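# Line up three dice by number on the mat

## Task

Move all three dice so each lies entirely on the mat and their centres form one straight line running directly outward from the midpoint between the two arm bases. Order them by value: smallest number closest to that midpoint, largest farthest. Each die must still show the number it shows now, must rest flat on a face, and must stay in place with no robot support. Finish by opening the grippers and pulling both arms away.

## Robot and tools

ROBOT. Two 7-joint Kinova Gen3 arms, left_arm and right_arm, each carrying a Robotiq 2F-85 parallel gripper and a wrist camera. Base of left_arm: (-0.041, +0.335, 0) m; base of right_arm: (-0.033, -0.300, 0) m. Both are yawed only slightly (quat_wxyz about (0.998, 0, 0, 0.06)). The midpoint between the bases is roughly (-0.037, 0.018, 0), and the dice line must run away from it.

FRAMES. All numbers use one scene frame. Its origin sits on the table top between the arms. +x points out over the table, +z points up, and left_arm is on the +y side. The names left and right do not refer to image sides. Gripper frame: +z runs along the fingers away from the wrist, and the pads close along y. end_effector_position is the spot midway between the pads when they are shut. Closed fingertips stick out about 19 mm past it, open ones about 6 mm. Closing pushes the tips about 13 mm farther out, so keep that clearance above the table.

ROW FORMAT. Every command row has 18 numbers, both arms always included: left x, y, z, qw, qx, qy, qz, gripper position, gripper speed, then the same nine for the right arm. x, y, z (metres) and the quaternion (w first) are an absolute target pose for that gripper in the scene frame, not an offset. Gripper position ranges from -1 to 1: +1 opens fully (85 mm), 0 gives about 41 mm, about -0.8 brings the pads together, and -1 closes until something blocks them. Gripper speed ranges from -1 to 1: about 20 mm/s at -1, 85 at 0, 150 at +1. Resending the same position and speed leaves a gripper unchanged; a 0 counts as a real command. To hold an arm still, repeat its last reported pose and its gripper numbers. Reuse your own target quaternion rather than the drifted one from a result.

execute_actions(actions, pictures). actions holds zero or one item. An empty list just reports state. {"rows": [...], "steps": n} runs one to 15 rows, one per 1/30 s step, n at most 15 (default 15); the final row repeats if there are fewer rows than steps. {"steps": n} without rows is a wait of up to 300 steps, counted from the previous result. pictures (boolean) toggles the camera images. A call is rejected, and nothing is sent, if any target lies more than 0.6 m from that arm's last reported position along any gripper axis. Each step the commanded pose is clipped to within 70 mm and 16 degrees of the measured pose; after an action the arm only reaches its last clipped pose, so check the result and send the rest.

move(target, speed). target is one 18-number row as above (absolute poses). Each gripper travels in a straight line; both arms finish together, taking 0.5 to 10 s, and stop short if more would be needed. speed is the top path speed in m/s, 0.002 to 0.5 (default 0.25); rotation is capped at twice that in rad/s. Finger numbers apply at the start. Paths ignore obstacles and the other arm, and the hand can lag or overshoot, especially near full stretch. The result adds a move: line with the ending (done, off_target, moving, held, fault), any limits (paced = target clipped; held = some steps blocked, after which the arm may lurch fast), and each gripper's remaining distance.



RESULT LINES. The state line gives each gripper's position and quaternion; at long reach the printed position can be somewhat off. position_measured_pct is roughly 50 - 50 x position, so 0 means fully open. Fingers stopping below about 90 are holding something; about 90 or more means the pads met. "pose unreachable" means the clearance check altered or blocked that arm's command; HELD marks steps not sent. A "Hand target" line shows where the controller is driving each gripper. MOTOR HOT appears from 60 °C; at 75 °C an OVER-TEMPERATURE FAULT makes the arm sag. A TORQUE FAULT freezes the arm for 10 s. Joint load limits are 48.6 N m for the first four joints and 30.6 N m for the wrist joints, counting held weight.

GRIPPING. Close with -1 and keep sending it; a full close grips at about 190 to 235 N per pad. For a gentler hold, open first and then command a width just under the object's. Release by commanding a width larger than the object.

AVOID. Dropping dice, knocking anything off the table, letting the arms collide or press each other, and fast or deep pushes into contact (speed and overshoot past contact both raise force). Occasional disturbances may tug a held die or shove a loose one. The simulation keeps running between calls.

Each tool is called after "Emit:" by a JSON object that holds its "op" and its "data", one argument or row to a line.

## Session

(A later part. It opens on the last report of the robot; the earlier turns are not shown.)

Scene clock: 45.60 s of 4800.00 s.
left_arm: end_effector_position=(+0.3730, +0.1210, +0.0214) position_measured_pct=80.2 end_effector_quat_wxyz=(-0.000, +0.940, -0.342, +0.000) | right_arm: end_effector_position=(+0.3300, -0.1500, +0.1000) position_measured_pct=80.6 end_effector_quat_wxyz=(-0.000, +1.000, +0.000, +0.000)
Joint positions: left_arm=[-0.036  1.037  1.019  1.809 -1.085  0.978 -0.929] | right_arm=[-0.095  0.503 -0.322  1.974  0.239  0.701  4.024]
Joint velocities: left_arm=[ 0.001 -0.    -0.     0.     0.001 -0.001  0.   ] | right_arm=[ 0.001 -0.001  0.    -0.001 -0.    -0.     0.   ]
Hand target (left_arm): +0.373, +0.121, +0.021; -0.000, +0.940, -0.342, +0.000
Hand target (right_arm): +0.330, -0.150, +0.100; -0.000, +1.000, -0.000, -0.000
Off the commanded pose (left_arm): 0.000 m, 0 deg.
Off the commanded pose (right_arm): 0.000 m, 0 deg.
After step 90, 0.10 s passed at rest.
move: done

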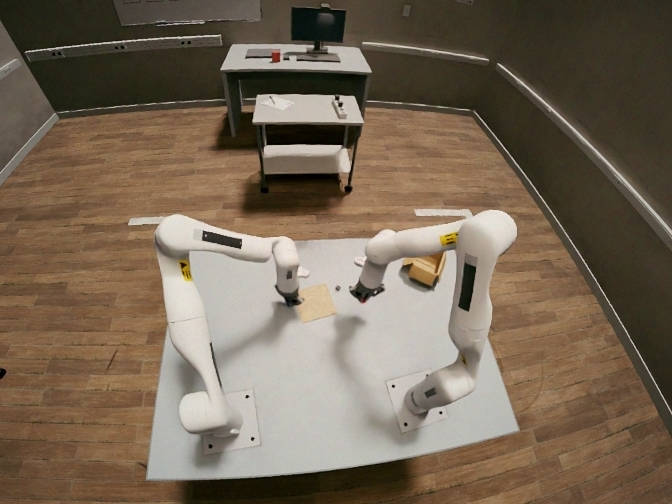

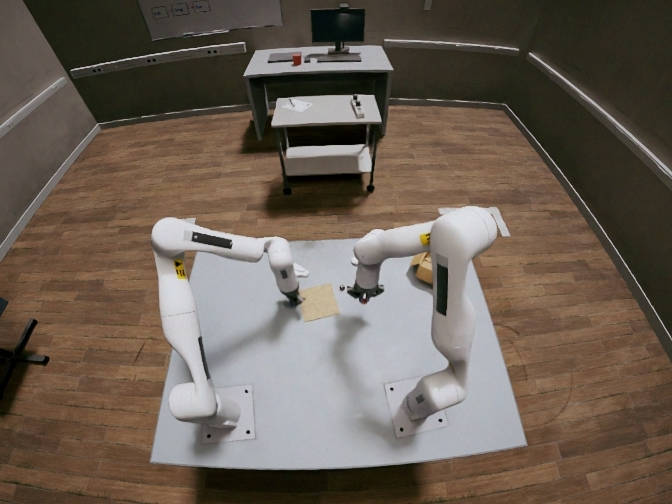

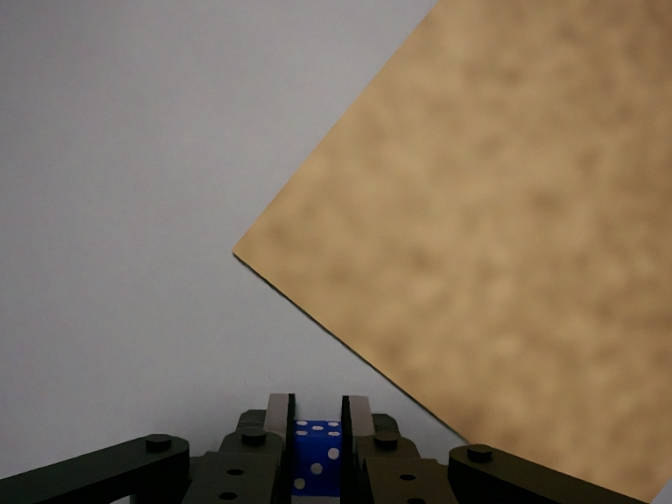

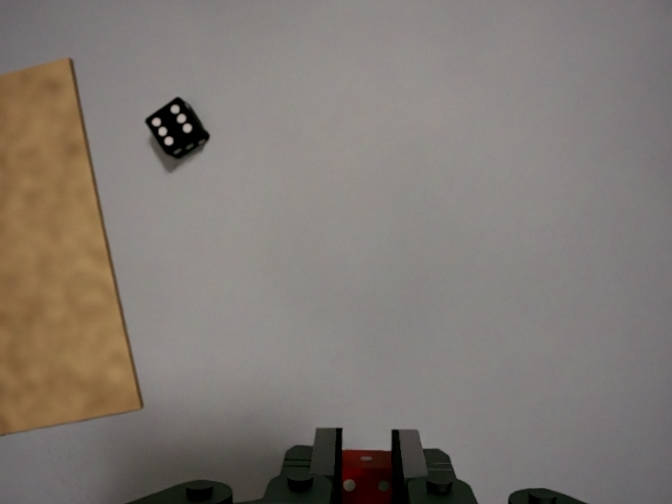

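Emit:
{"op": "move", "data": {
  "target": [0.36,0.07,0.07,0,1,0,0,-1,1, 0.33,-0.15,0.1,0,1,0,0,-1,1],
  "speed": 0.15
}}

Emit:
{"op": "move", "data": {
  "target": [0.340,0.024,0.025,0,1,0,0,-1,1, 0.33,-0.15,0.1,0,1,0,0,-1,1],
  "speed": 0.1
}}

Emit:
{"op": "move", "data": {
  "target": [0.340,0.024,0.025,0,1,0,0,1,1, 0.33,-0.15,0.1,0,1,0,0,-1,1]
}}

Emit:
{"op": "move", "data": {
  "target": [0.30,0.04,0.16,0,1,0,0,1,1, 0.33,-0.15,0.1,0,1,0,0,-1,1]
}}

Scene clock: 52.27 s of 4800.00 s.
left_arm: end_effector_position=(+0.3602, +0.0701, +0.0698) position_measured_pct=80.2 end_effector_quat_wxyz=(+0.000, +1.000, +0.000, -0.000) | right_arm: end_effector_position=(+0.3300, -0.1500, +0.1000) position_measured_pct=80.6 end_effector_quat_wxyz=(-0.000, +1.000, -0.000, +0.000)
Joint positions: left_arm=[ 0.111  0.901  0.946  1.728 -0.865  0.988 -0.302] | right_arm=[-0.095  0.503 -0.322  1.974  0.239  0.701  4.023]
Joint velocities: left_arm=[ 0.003 -0.001  0.001 -0.    -0.002 -0.     0.   ] | right_arm=[ 0.001  0.     0.     0.    -0.001  0.    -0.001]
Hand target (left_arm): +0.360, +0.070, +0.070; +0.000, +1.000, +0.000, -0.000
Hand target (right_arm): +0.330, -0.150, +0.100; -0.000, +1.000, +0.000, -0.000
Off the commanded pose (left_arm): 0.000 m, 0 deg.
Off the commanded pose (right_arm): 0.000 m, 0 deg.
After step 90, 1.07 s passed at rest.
move: done

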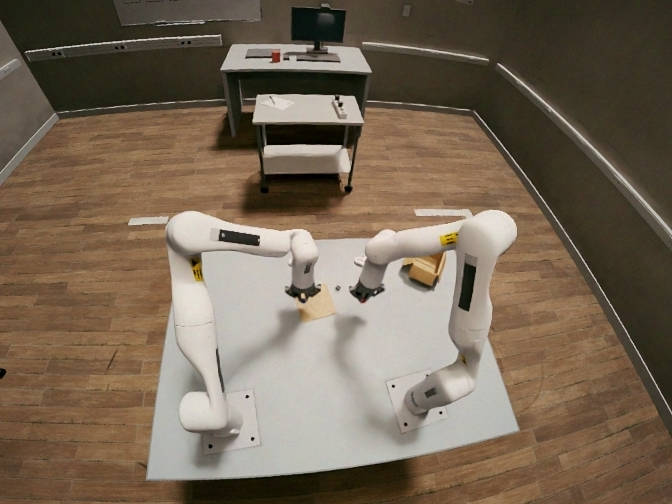

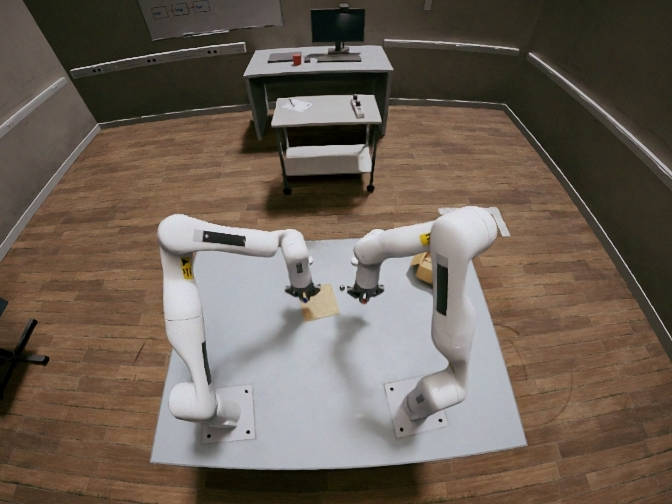

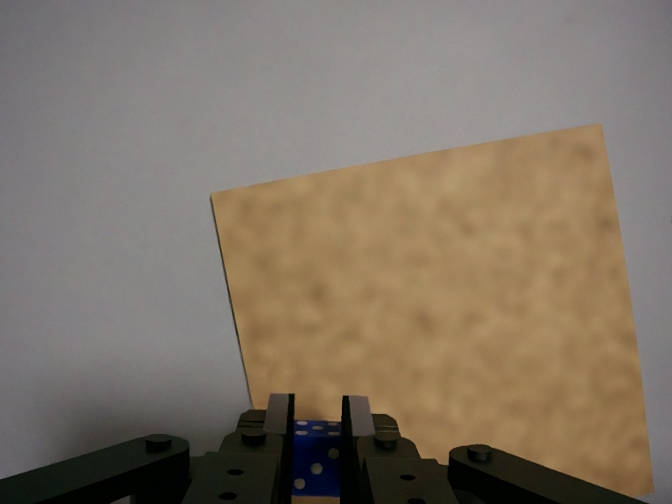

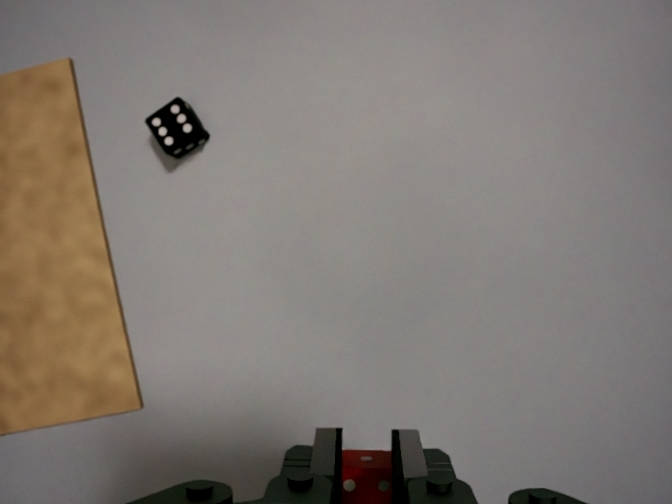

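Scene clock: 53.23 s of 4800.00 s.
left_arm: end_effector_position=(+0.3409, +0.0245, +0.0255) position_measured_pct=80.2 end_effector_quat_wxyz=(-0.000, +1.000, +0.001, +0.001) | right_arm: end_effector_position=(+0.3300, -0.1500, +0.1000) position_measured_pct=80.6 end_effector_quat_wxyz=(-0.000, +1.000, +0.000, +0.000)
Joint positions: left_arm=[ 0.256  0.981  0.875  1.71  -0.931  0.921 -0.172] | right_arm=[-0.095  0.503 -0.322  1.974  0.239  0.701  4.023]
Joint velocities: left_arm=[ 0.008  0.001  0.001 -0.001 -0.001 -0.001  0.001] | right_arm=[-0.001 -0.     0.001 -0.001 -0.001  0.    -0.002]
Hand target (left_arm): +0.340, +0.024, +0.025; -0.000, +1.000, +0.000, +0.000
Hand target (right_arm): +0.330, -0.150, +0.100; -0.000, +1.000, +0.000, -0.000
Off the commanded pose (left_arm): 0.001 m, 0 deg.
Off the commanded pose (right_arm): 0.000 m, 0 deg.
move: done

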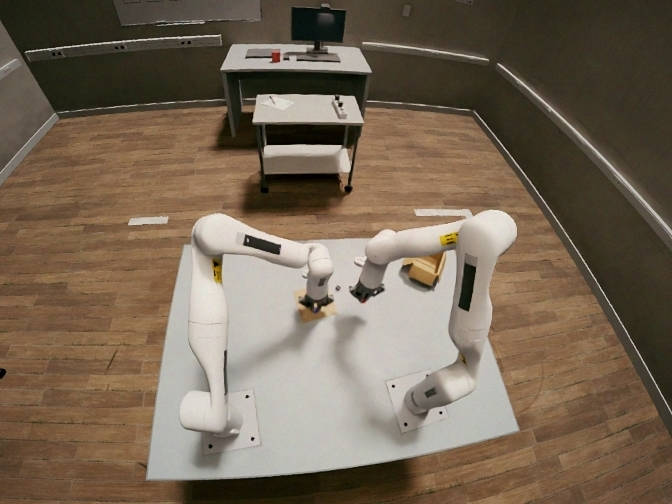

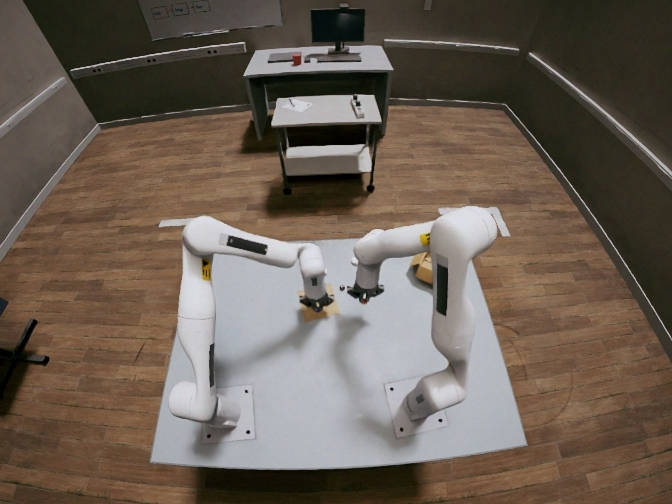

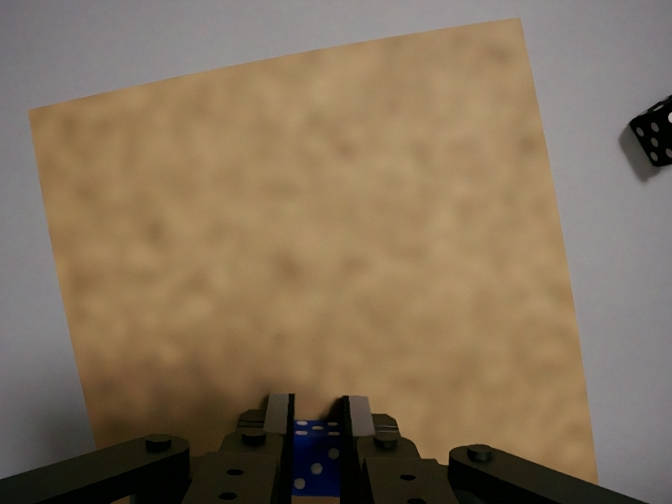

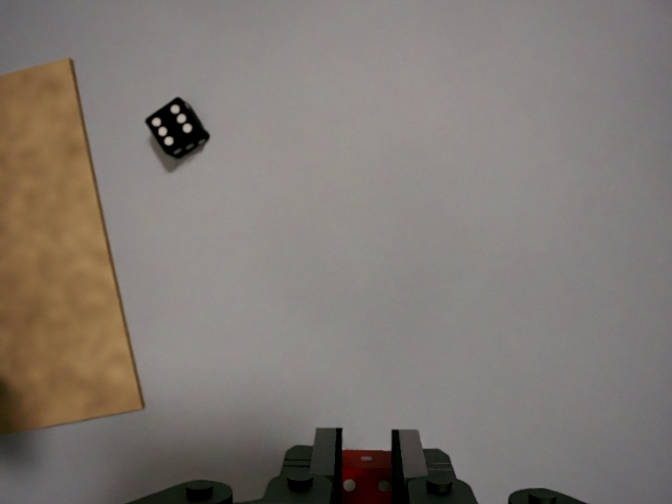

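Scene clock: 54.13 s of 4800.00 s.
left_arm: end_effector_position=(+0.3400, +0.0240, +0.0250) position_measured_pct=0.0 end_effector_quat_wxyz=(+0.000, +1.000, -0.000, +0.000) | right_arm: end_effector_position=(+0.3300, -0.1500, +0.1000) position_measured_pct=80.6 end_effector_quat_wxyz=(-0.000, +1.000, -0.000, +0.000)
Joint positions: left_arm=[ 0.257  0.982  0.875  1.711 -0.931  0.921 -0.172] | right_arm=[-0.095  0.503 -0.322  1.974  0.239  0.701  4.023]
Joint velocities: left_arm=[ 0.001  0.001  0.001  0.     0.001  0.    -0.   ] | right_arm=[ 0.001 -0.001 -0.    -0.001  0.     0.     0.001]
Hand target (left_arm): +0.340, +0.024, +0.025; -0.000, +1.000, -0.000, +0.000
Hand target (right_arm): +0.330, -0.150, +0.100; -0.000, +1.000, -0.000, -0.000
Off the commanded pose (left_arm): 0.000 m, 0 deg.
Off the commanded pose (right_arm): 0.000 m, 0 deg.
move: done

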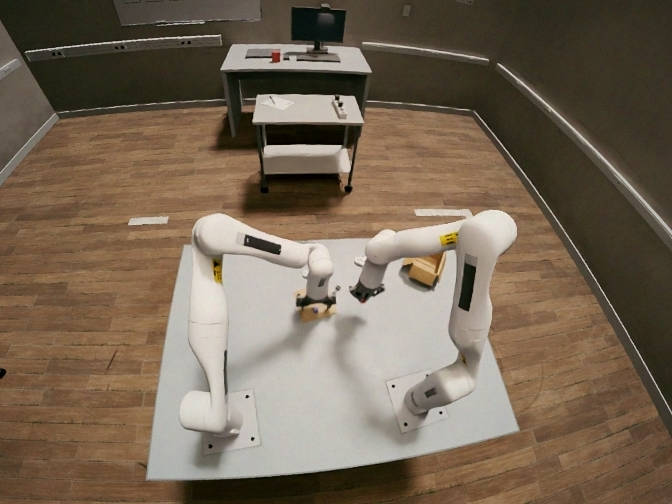

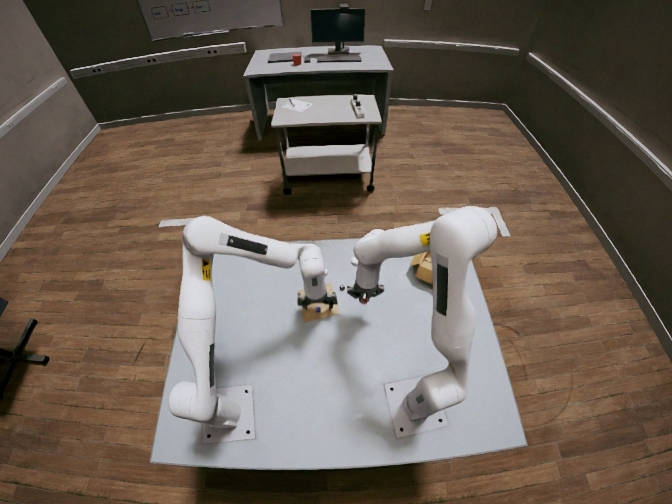

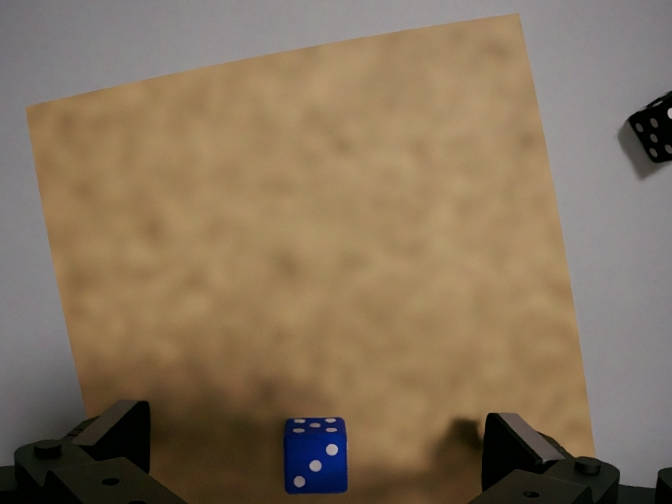

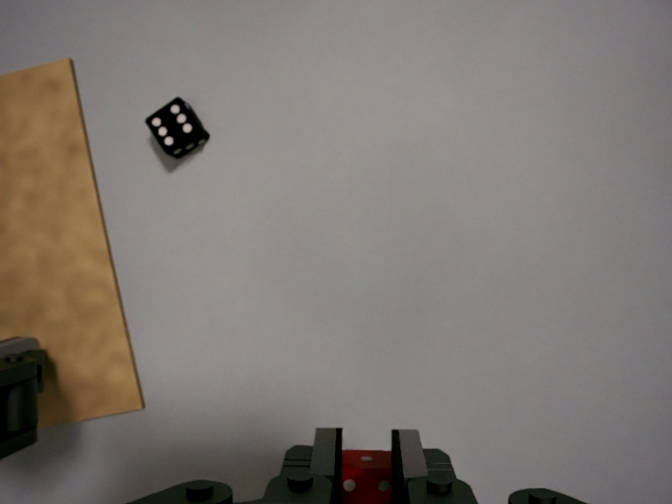

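Scene clock: 55.20 s of 4800.00 s.
left_arm: end_effector_position=(+0.2997, +0.0397, +0.1596) position_measured_pct=0.0 end_effector_quat_wxyz=(-0.000, +1.000, -0.000, -0.000) | right_arm: end_effector_position=(+0.3300, -0.1500, +0.1000) position_measured_pct=80.6 end_effector_quat_wxyz=(-0.000, +1.000, +0.000, +0.000)
Joint positions: left_arm=[ 0.141  0.722  1.074  1.739 -0.702  1.12  -0.259] | right_arm=[-0.095  0.503 -0.322  1.974  0.239  0.701  4.023]
Joint velocities: left_arm=[-0.004 -0.003  0.    -0.     0.     0.    -0.001] | right_arm=[ 0.001  0.     0.001  0.001  0.    -0.    -0.   ]
Hand target (left_arm): +0.300, +0.040, +0.160; -0.000, +1.000, -0.000, -0.000
Hand target (right_arm): +0.330, -0.150, +0.100; -0.000, +1.000, -0.000, -0.000
Off the commanded pose (left_arm): 0.001 m, 0 deg.
Off the commanded pose (right_arm): 0.000 m, 0 deg.
move: done

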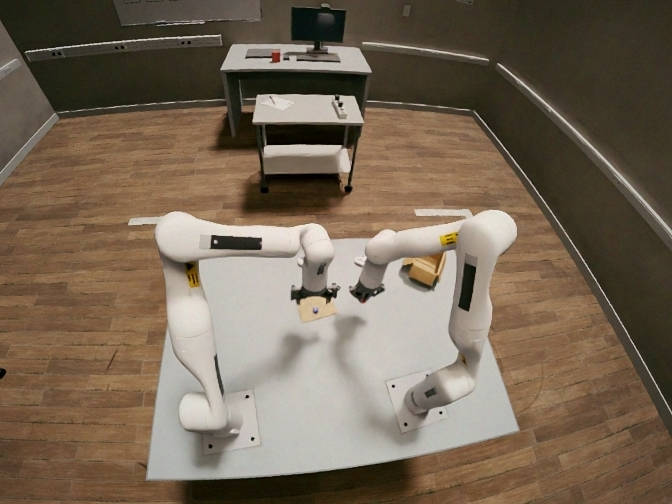

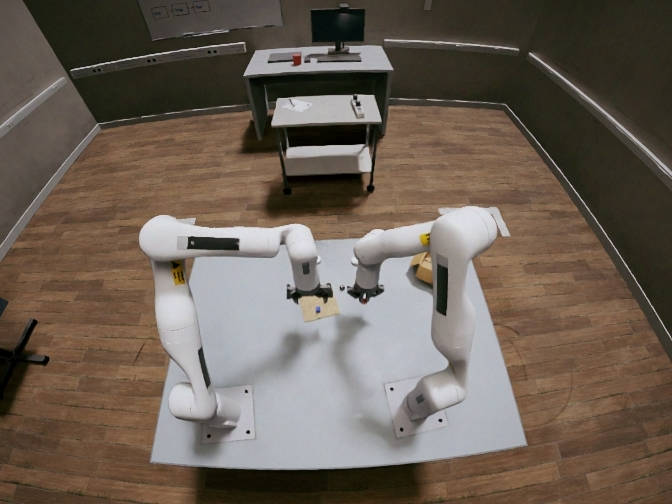

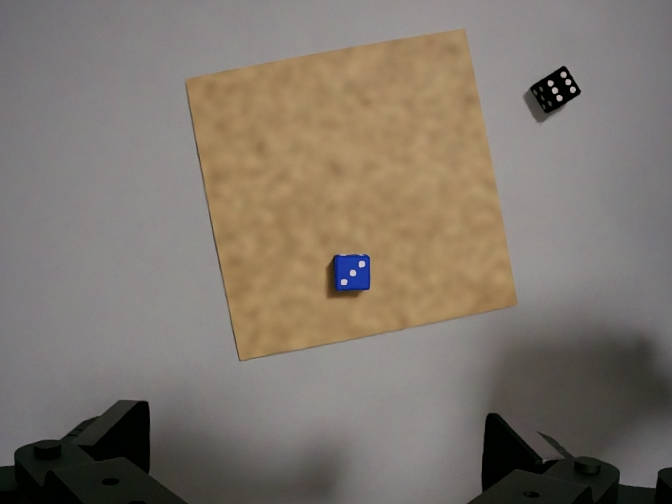

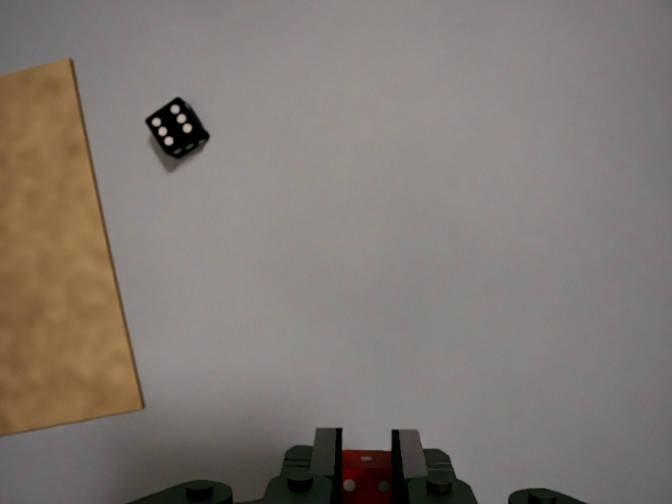

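Emit:
{"op": "move", "data": {
  "target": [0.22,0.25,0.22,0,1,0,0,1,1, 0.375,0.0,0.1,0,1,0,0,-1,1],
  "speed": 0.2
}}

Emit:
{"op": "move", "data": {
  "target": [0.22,0.25,0.22,0,1,0,0,1,1, 0.375,0.025,0.1,0,1,0,0,-1,1],
  "speed": 0.2
}}

Scene clock: 59.63 s of 4800.00 s.
left_arm: end_effector_position=(+0.2186, +0.2481, +0.2195) position_measured_pct=0.0 end_effector_quat_wxyz=(+0.000, +1.000, -0.001, -0.001) | right_arm: end_effector_position=(+0.3760, -0.0004, +0.0995) position_measured_pct=80.6 end_effector_quat_wxyz=(+0.001, +1.000, +0.000, +0.000)
Joint positions: left_arm=[-0.944  0.374  1.69   2.156 -0.423  1.073 -0.733] | right_arm=[-0.369  0.699 -0.306  1.575  0.251  0.907  3.825]
Joint velocities: left_arm=[-0.032  0.006  0.004  0.001 -0.007  0.004  0.009] | right_arm=[ 0.     0.    -0.001  0.001 -0.     0.     0.001]
Hand target (left_arm): +0.219, +0.249, +0.219; +0.000, +1.000, +0.000, -0.001
Hand target (right_arm): +0.376, -0.000, +0.099; +0.001, +1.000, +0.000, +0.000
Off the commanded pose (left_arm): 0.002 m, 0 deg.
Off the commanded pose (right_arm): 0.001 m, 0 deg.
move: done

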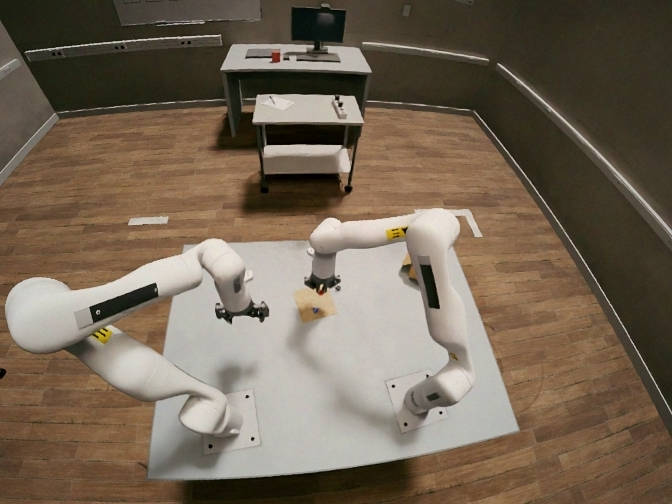

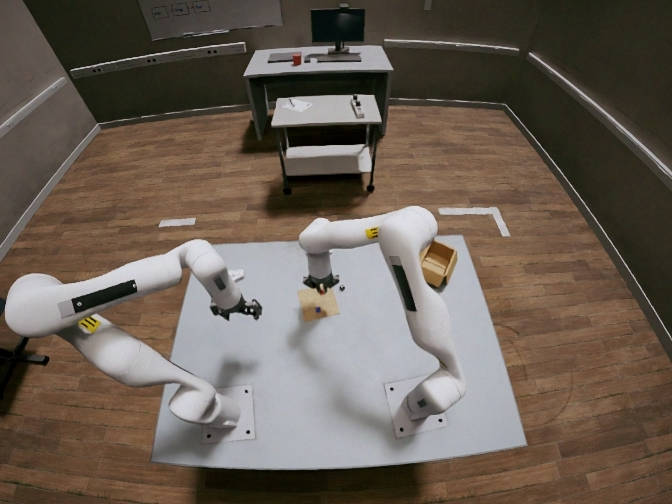

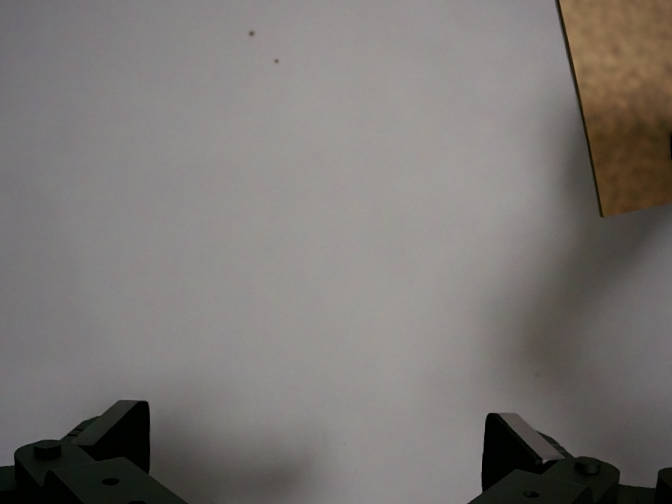

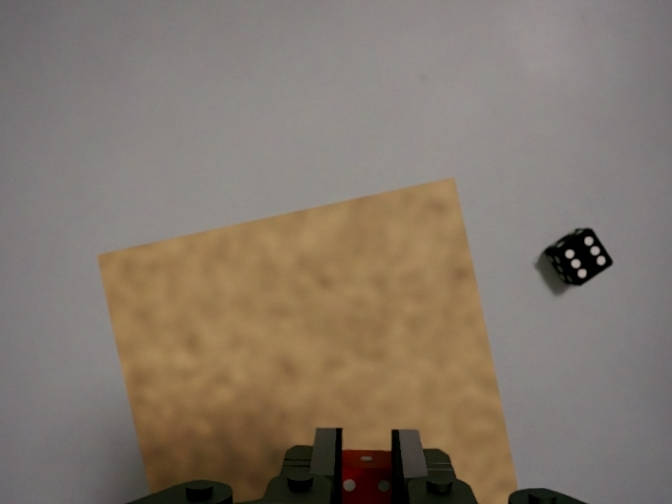

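Scene clock: 60.33 s of 4800.00 s.
left_arm: end_effector_position=(+0.2200, +0.2500, +0.2200) position_measured_pct=0.0 end_effector_quat_wxyz=(+0.000, +1.000, -0.000, -0.000) | right_arm: end_effector_position=(+0.3753, +0.0249, +0.1001) position_measured_pct=80.6 end_effector_quat_wxyz=(+0.000, +1.000, -0.000, +0.000)
Joint positions: left_arm=[-0.95   0.375  1.692  2.155 -0.426  1.075 -0.734] | right_arm=[-0.414  0.725 -0.304  1.517  0.249  0.938  3.793]
Joint velocities: left_arm=[-0.002 -0.001  0.001  0.     0.     0.001  0.002] | right_arm=[-0.003  0.001 -0.001 -0.     0.002  0.001  0.001]
Hand target (left_arm): +0.220, +0.250, +0.220; +0.000, +1.000, -0.000, -0.000
Hand target (right_arm): +0.375, +0.025, +0.100; +0.000, +1.000, +0.000, +0.000
Off the commanded pose (left_arm): 0.000 m, 0 deg.
Off the commanded pose (right_arm): 0.000 m, 0 deg.
move: done

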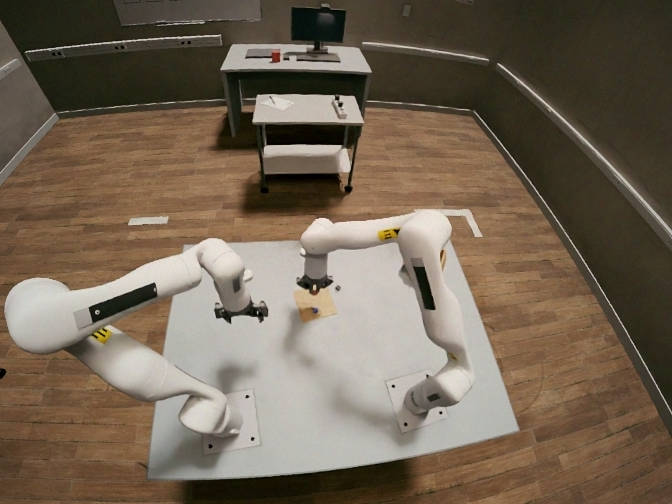

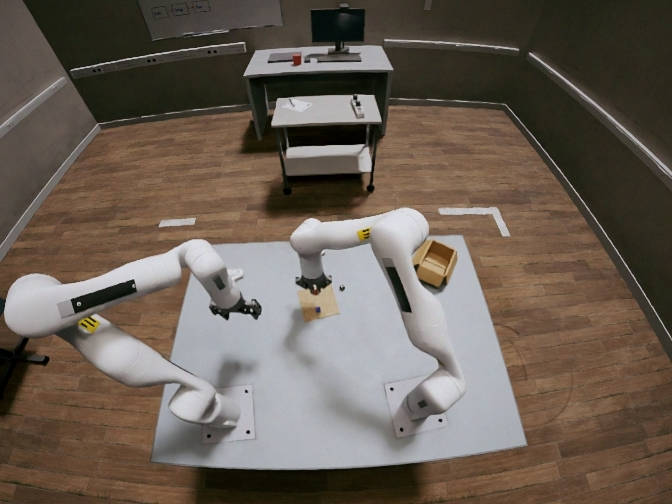

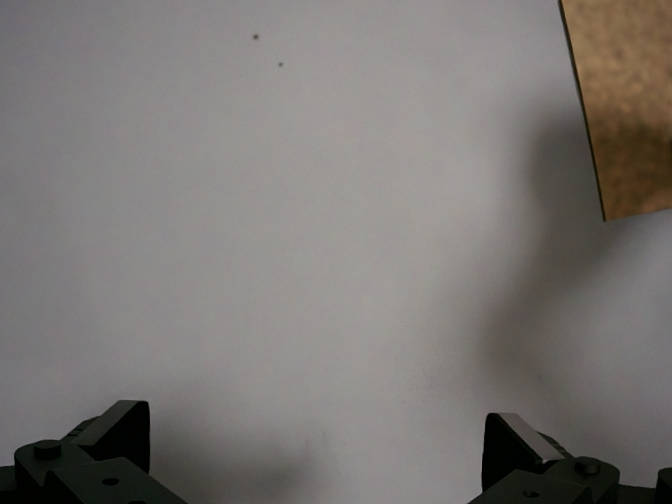

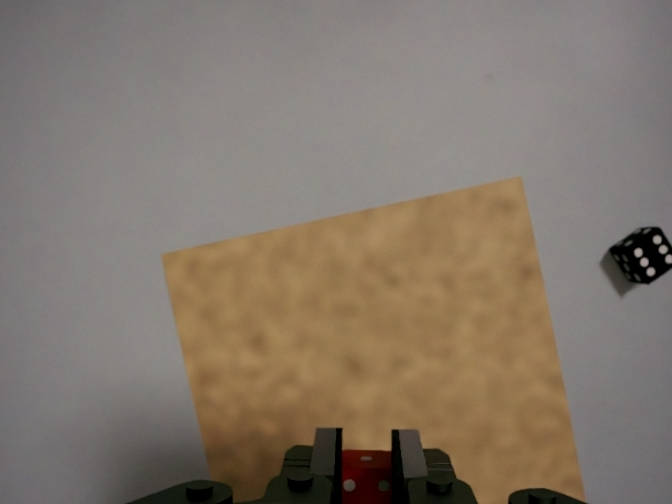

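Emit:
{"op": "move", "data": {
  "target": [0.22,0.25,0.22,0,1,0,0,1,1, 0.375,0.029,0.025,0,1,0,0,-1,1],
  "speed": 0.1
}}

Emit:
{"op": "move", "data": {
  "target": [0.22,0.25,0.22,0,1,0,0,1,1, 0.375,0.029,0.025,0,1,0,0,1,1]
}}

Emit:
{"op": "move", "data": {
  "target": [0.22,0.25,0.22,0,1,0,0,1,1, 0.33,0.0,0.16,0,1,0,0,1,1]
}}

Scene clock: 64.57 s of 4800.00 s.
left_arm: end_effector_position=(+0.2200, +0.2500, +0.2200) position_measured_pct=0.0 end_effector_quat_wxyz=(+0.000, +1.000, +0.000, +0.000) | right_arm: end_effector_position=(+0.3749, +0.0287, +0.0253) position_measured_pct=80.6 end_effector_quat_wxyz=(-0.000, +1.000, +0.000, +0.000)
Joint positions: left_arm=[-0.95   0.375  1.692  2.155 -0.426  1.075 -0.734] | right_arm=[-0.439  0.846 -0.272  1.56   0.292  0.775  3.754]
Joint velocities: left_arm=[ 0.001 -0.001 -0.001 -0.     0.     0.     0.   ] | right_arm=[-0.001  0.004 -0.    -0.     0.001 -0.    -0.002]
Hand target (left_arm): +0.220, +0.250, +0.220; +0.000, +1.000, +0.000, -0.000
Hand target (right_arm): +0.375, +0.029, +0.025; +0.000, +1.000, +0.000, +0.000
Off the commanded pose (left_arm): 0.000 m, 0 deg.
Off the commanded pose (right_arm): 0.000 m, 0 deg.
After step 90, 0.20 s passed at rest.
move: done

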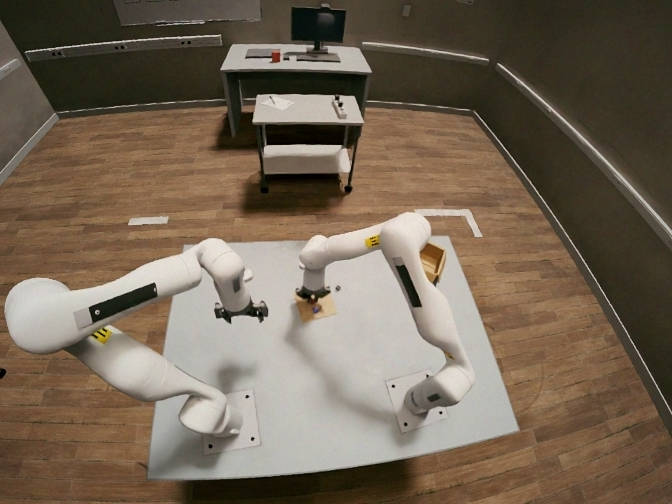

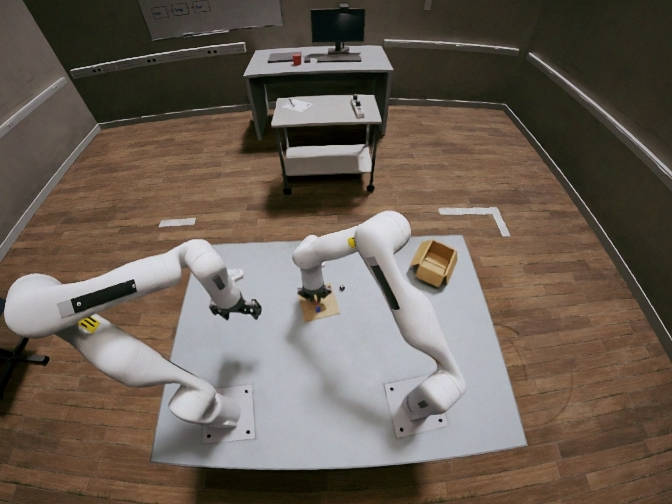

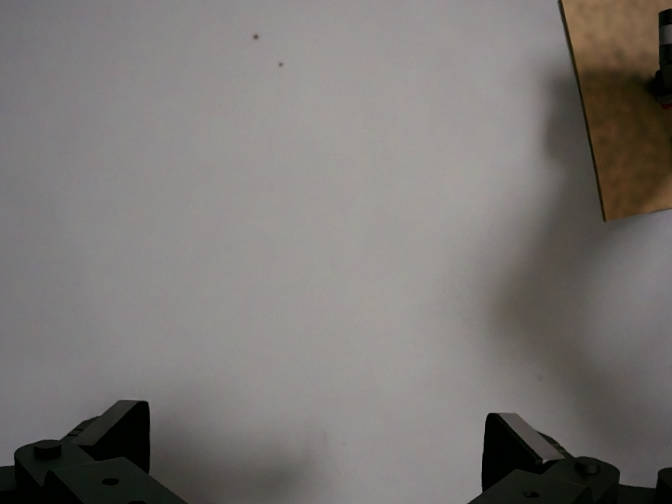

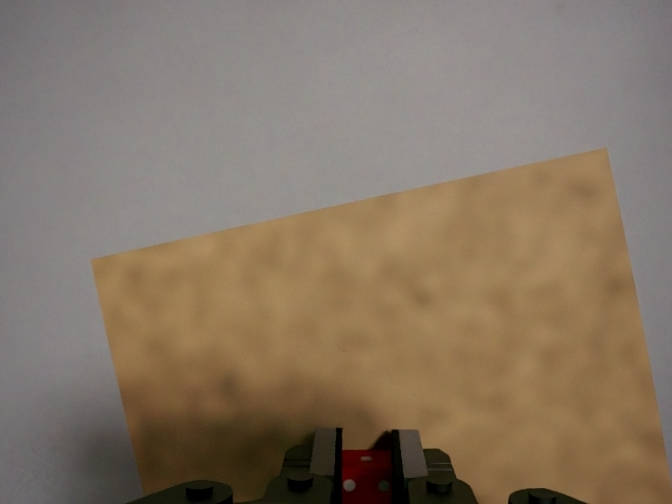

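Scene clock: 65.47 s of 4800.00 s.
left_arm: end_effector_position=(+0.2200, +0.2500, +0.2200) position_measured_pct=0.0 end_effector_quat_wxyz=(+0.000, +1.000, +0.000, +0.000) | right_arm: end_effector_position=(+0.3750, +0.0290, +0.0250) position_measured_pct=0.0 end_effector_quat_wxyz=(-0.000, +1.000, +0.000, +0.000)
Joint positions: left_arm=[-0.95   0.375  1.692  2.155 -0.426  1.075 -0.734] | right_arm=[-0.439  0.847 -0.272  1.559  0.292  0.776  3.755]
Joint velocities: left_arm=[ 0.001  0.001  0.001  0.001 -0.001 -0.     0.   ] | right_arm=[-0.001  0.001 -0.001 -0.001  0.    -0.     0.001]
Hand target (left_arm): +0.220, +0.250, +0.220; -0.000, +1.000, +0.000, -0.000
Hand target (right_arm): +0.375, +0.029, +0.025; +0.000, +1.000, +0.000, +0.000
Off the commanded pose (left_arm): 0.000 m, 0 deg.
Off the commanded pose (right_arm): 0.000 m, 0 deg.
move: done

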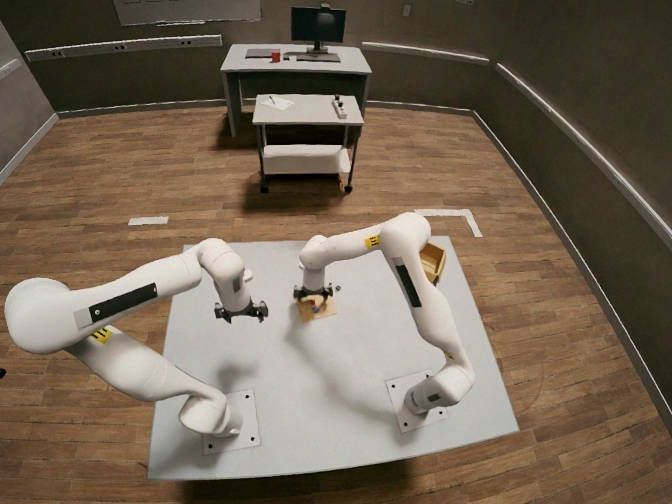

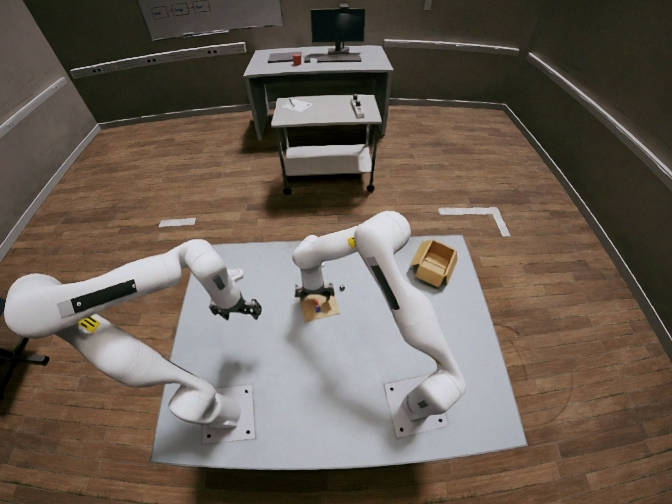

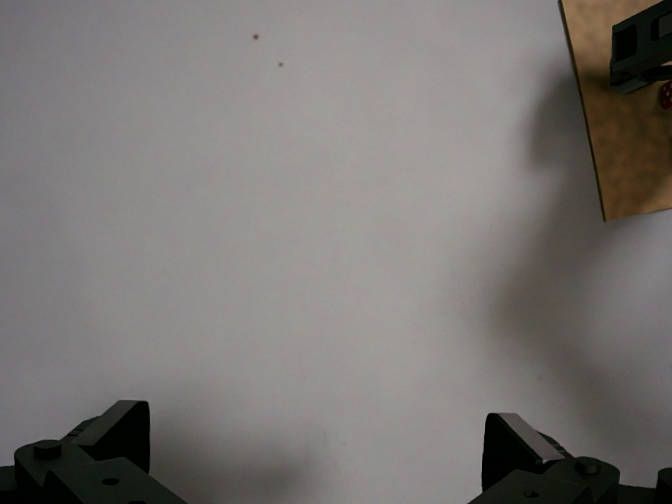

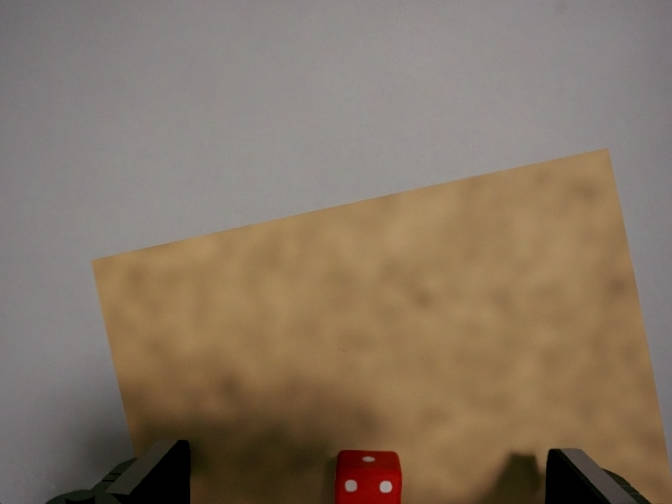

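Scene clock: 66.50 s of 4800.00 s.
left_arm: end_effector_position=(+0.2200, +0.2500, +0.2200) position_measured_pct=0.0 end_effector_quat_wxyz=(+0.000, +1.000, +0.000, +0.000) | right_arm: end_effector_position=(+0.3303, +0.0006, +0.1598) position_measured_pct=0.0 end_effector_quat_wxyz=(-0.000, +1.000, -0.000, -0.000)
Joint positions: left_arm=[-0.95   0.375  1.692  2.155 -0.426  1.075 -0.734] | right_arm=[-0.399  0.547 -0.334  1.633  0.204  0.996  3.788]
Joint velocities: left_arm=[ 0.    -0.001  0.001 -0.001  0.001  0.002 -0.   ] | right_arm=[ 0.    -0.005  0.001  0.    -0.001 -0.     0.001]
Hand target (left_arm): +0.220, +0.250, +0.220; -0.000, +1.000, +0.000, -0.000
Hand target (right_arm): +0.330, +0.001, +0.160; -0.000, +1.000, -0.000, -0.000
Off the commanded pose (left_arm): 0.000 m, 0 deg.
Off the commanded pose (right_arm): 0.001 m, 0 deg.
move: done

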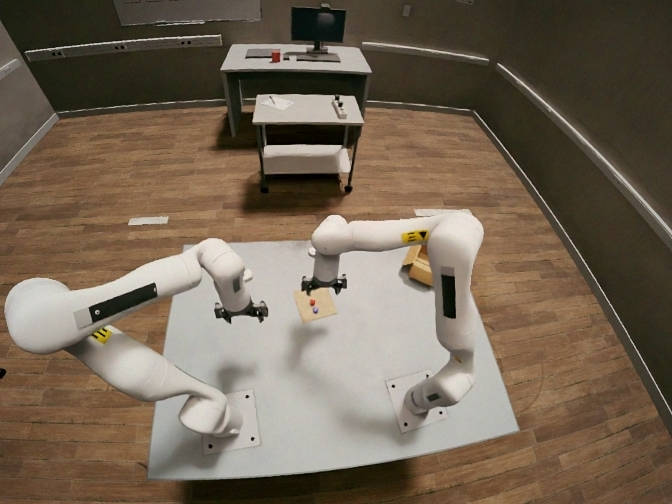

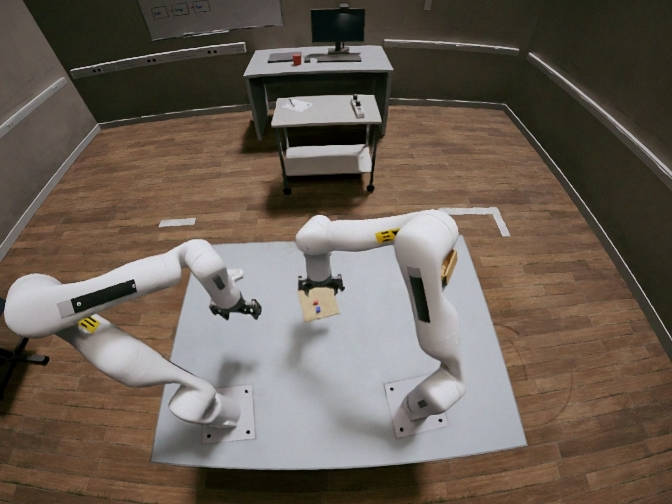

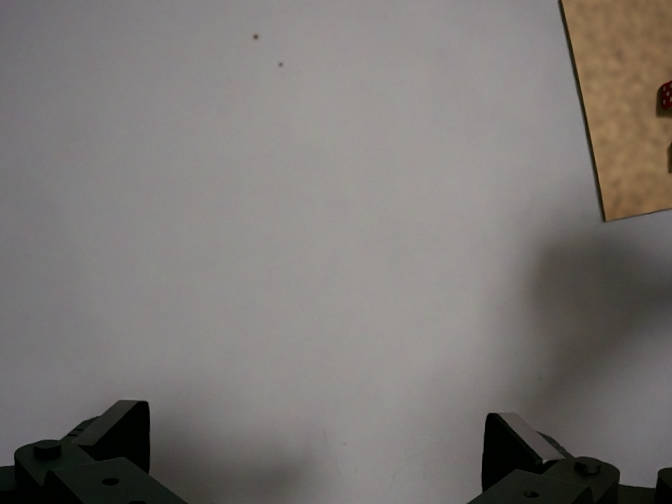

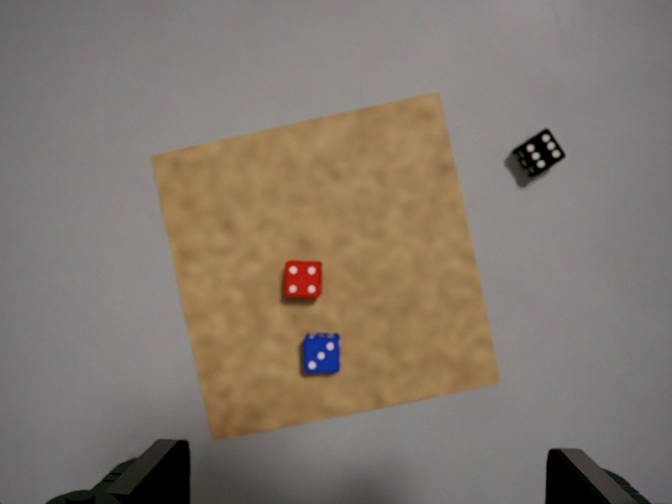

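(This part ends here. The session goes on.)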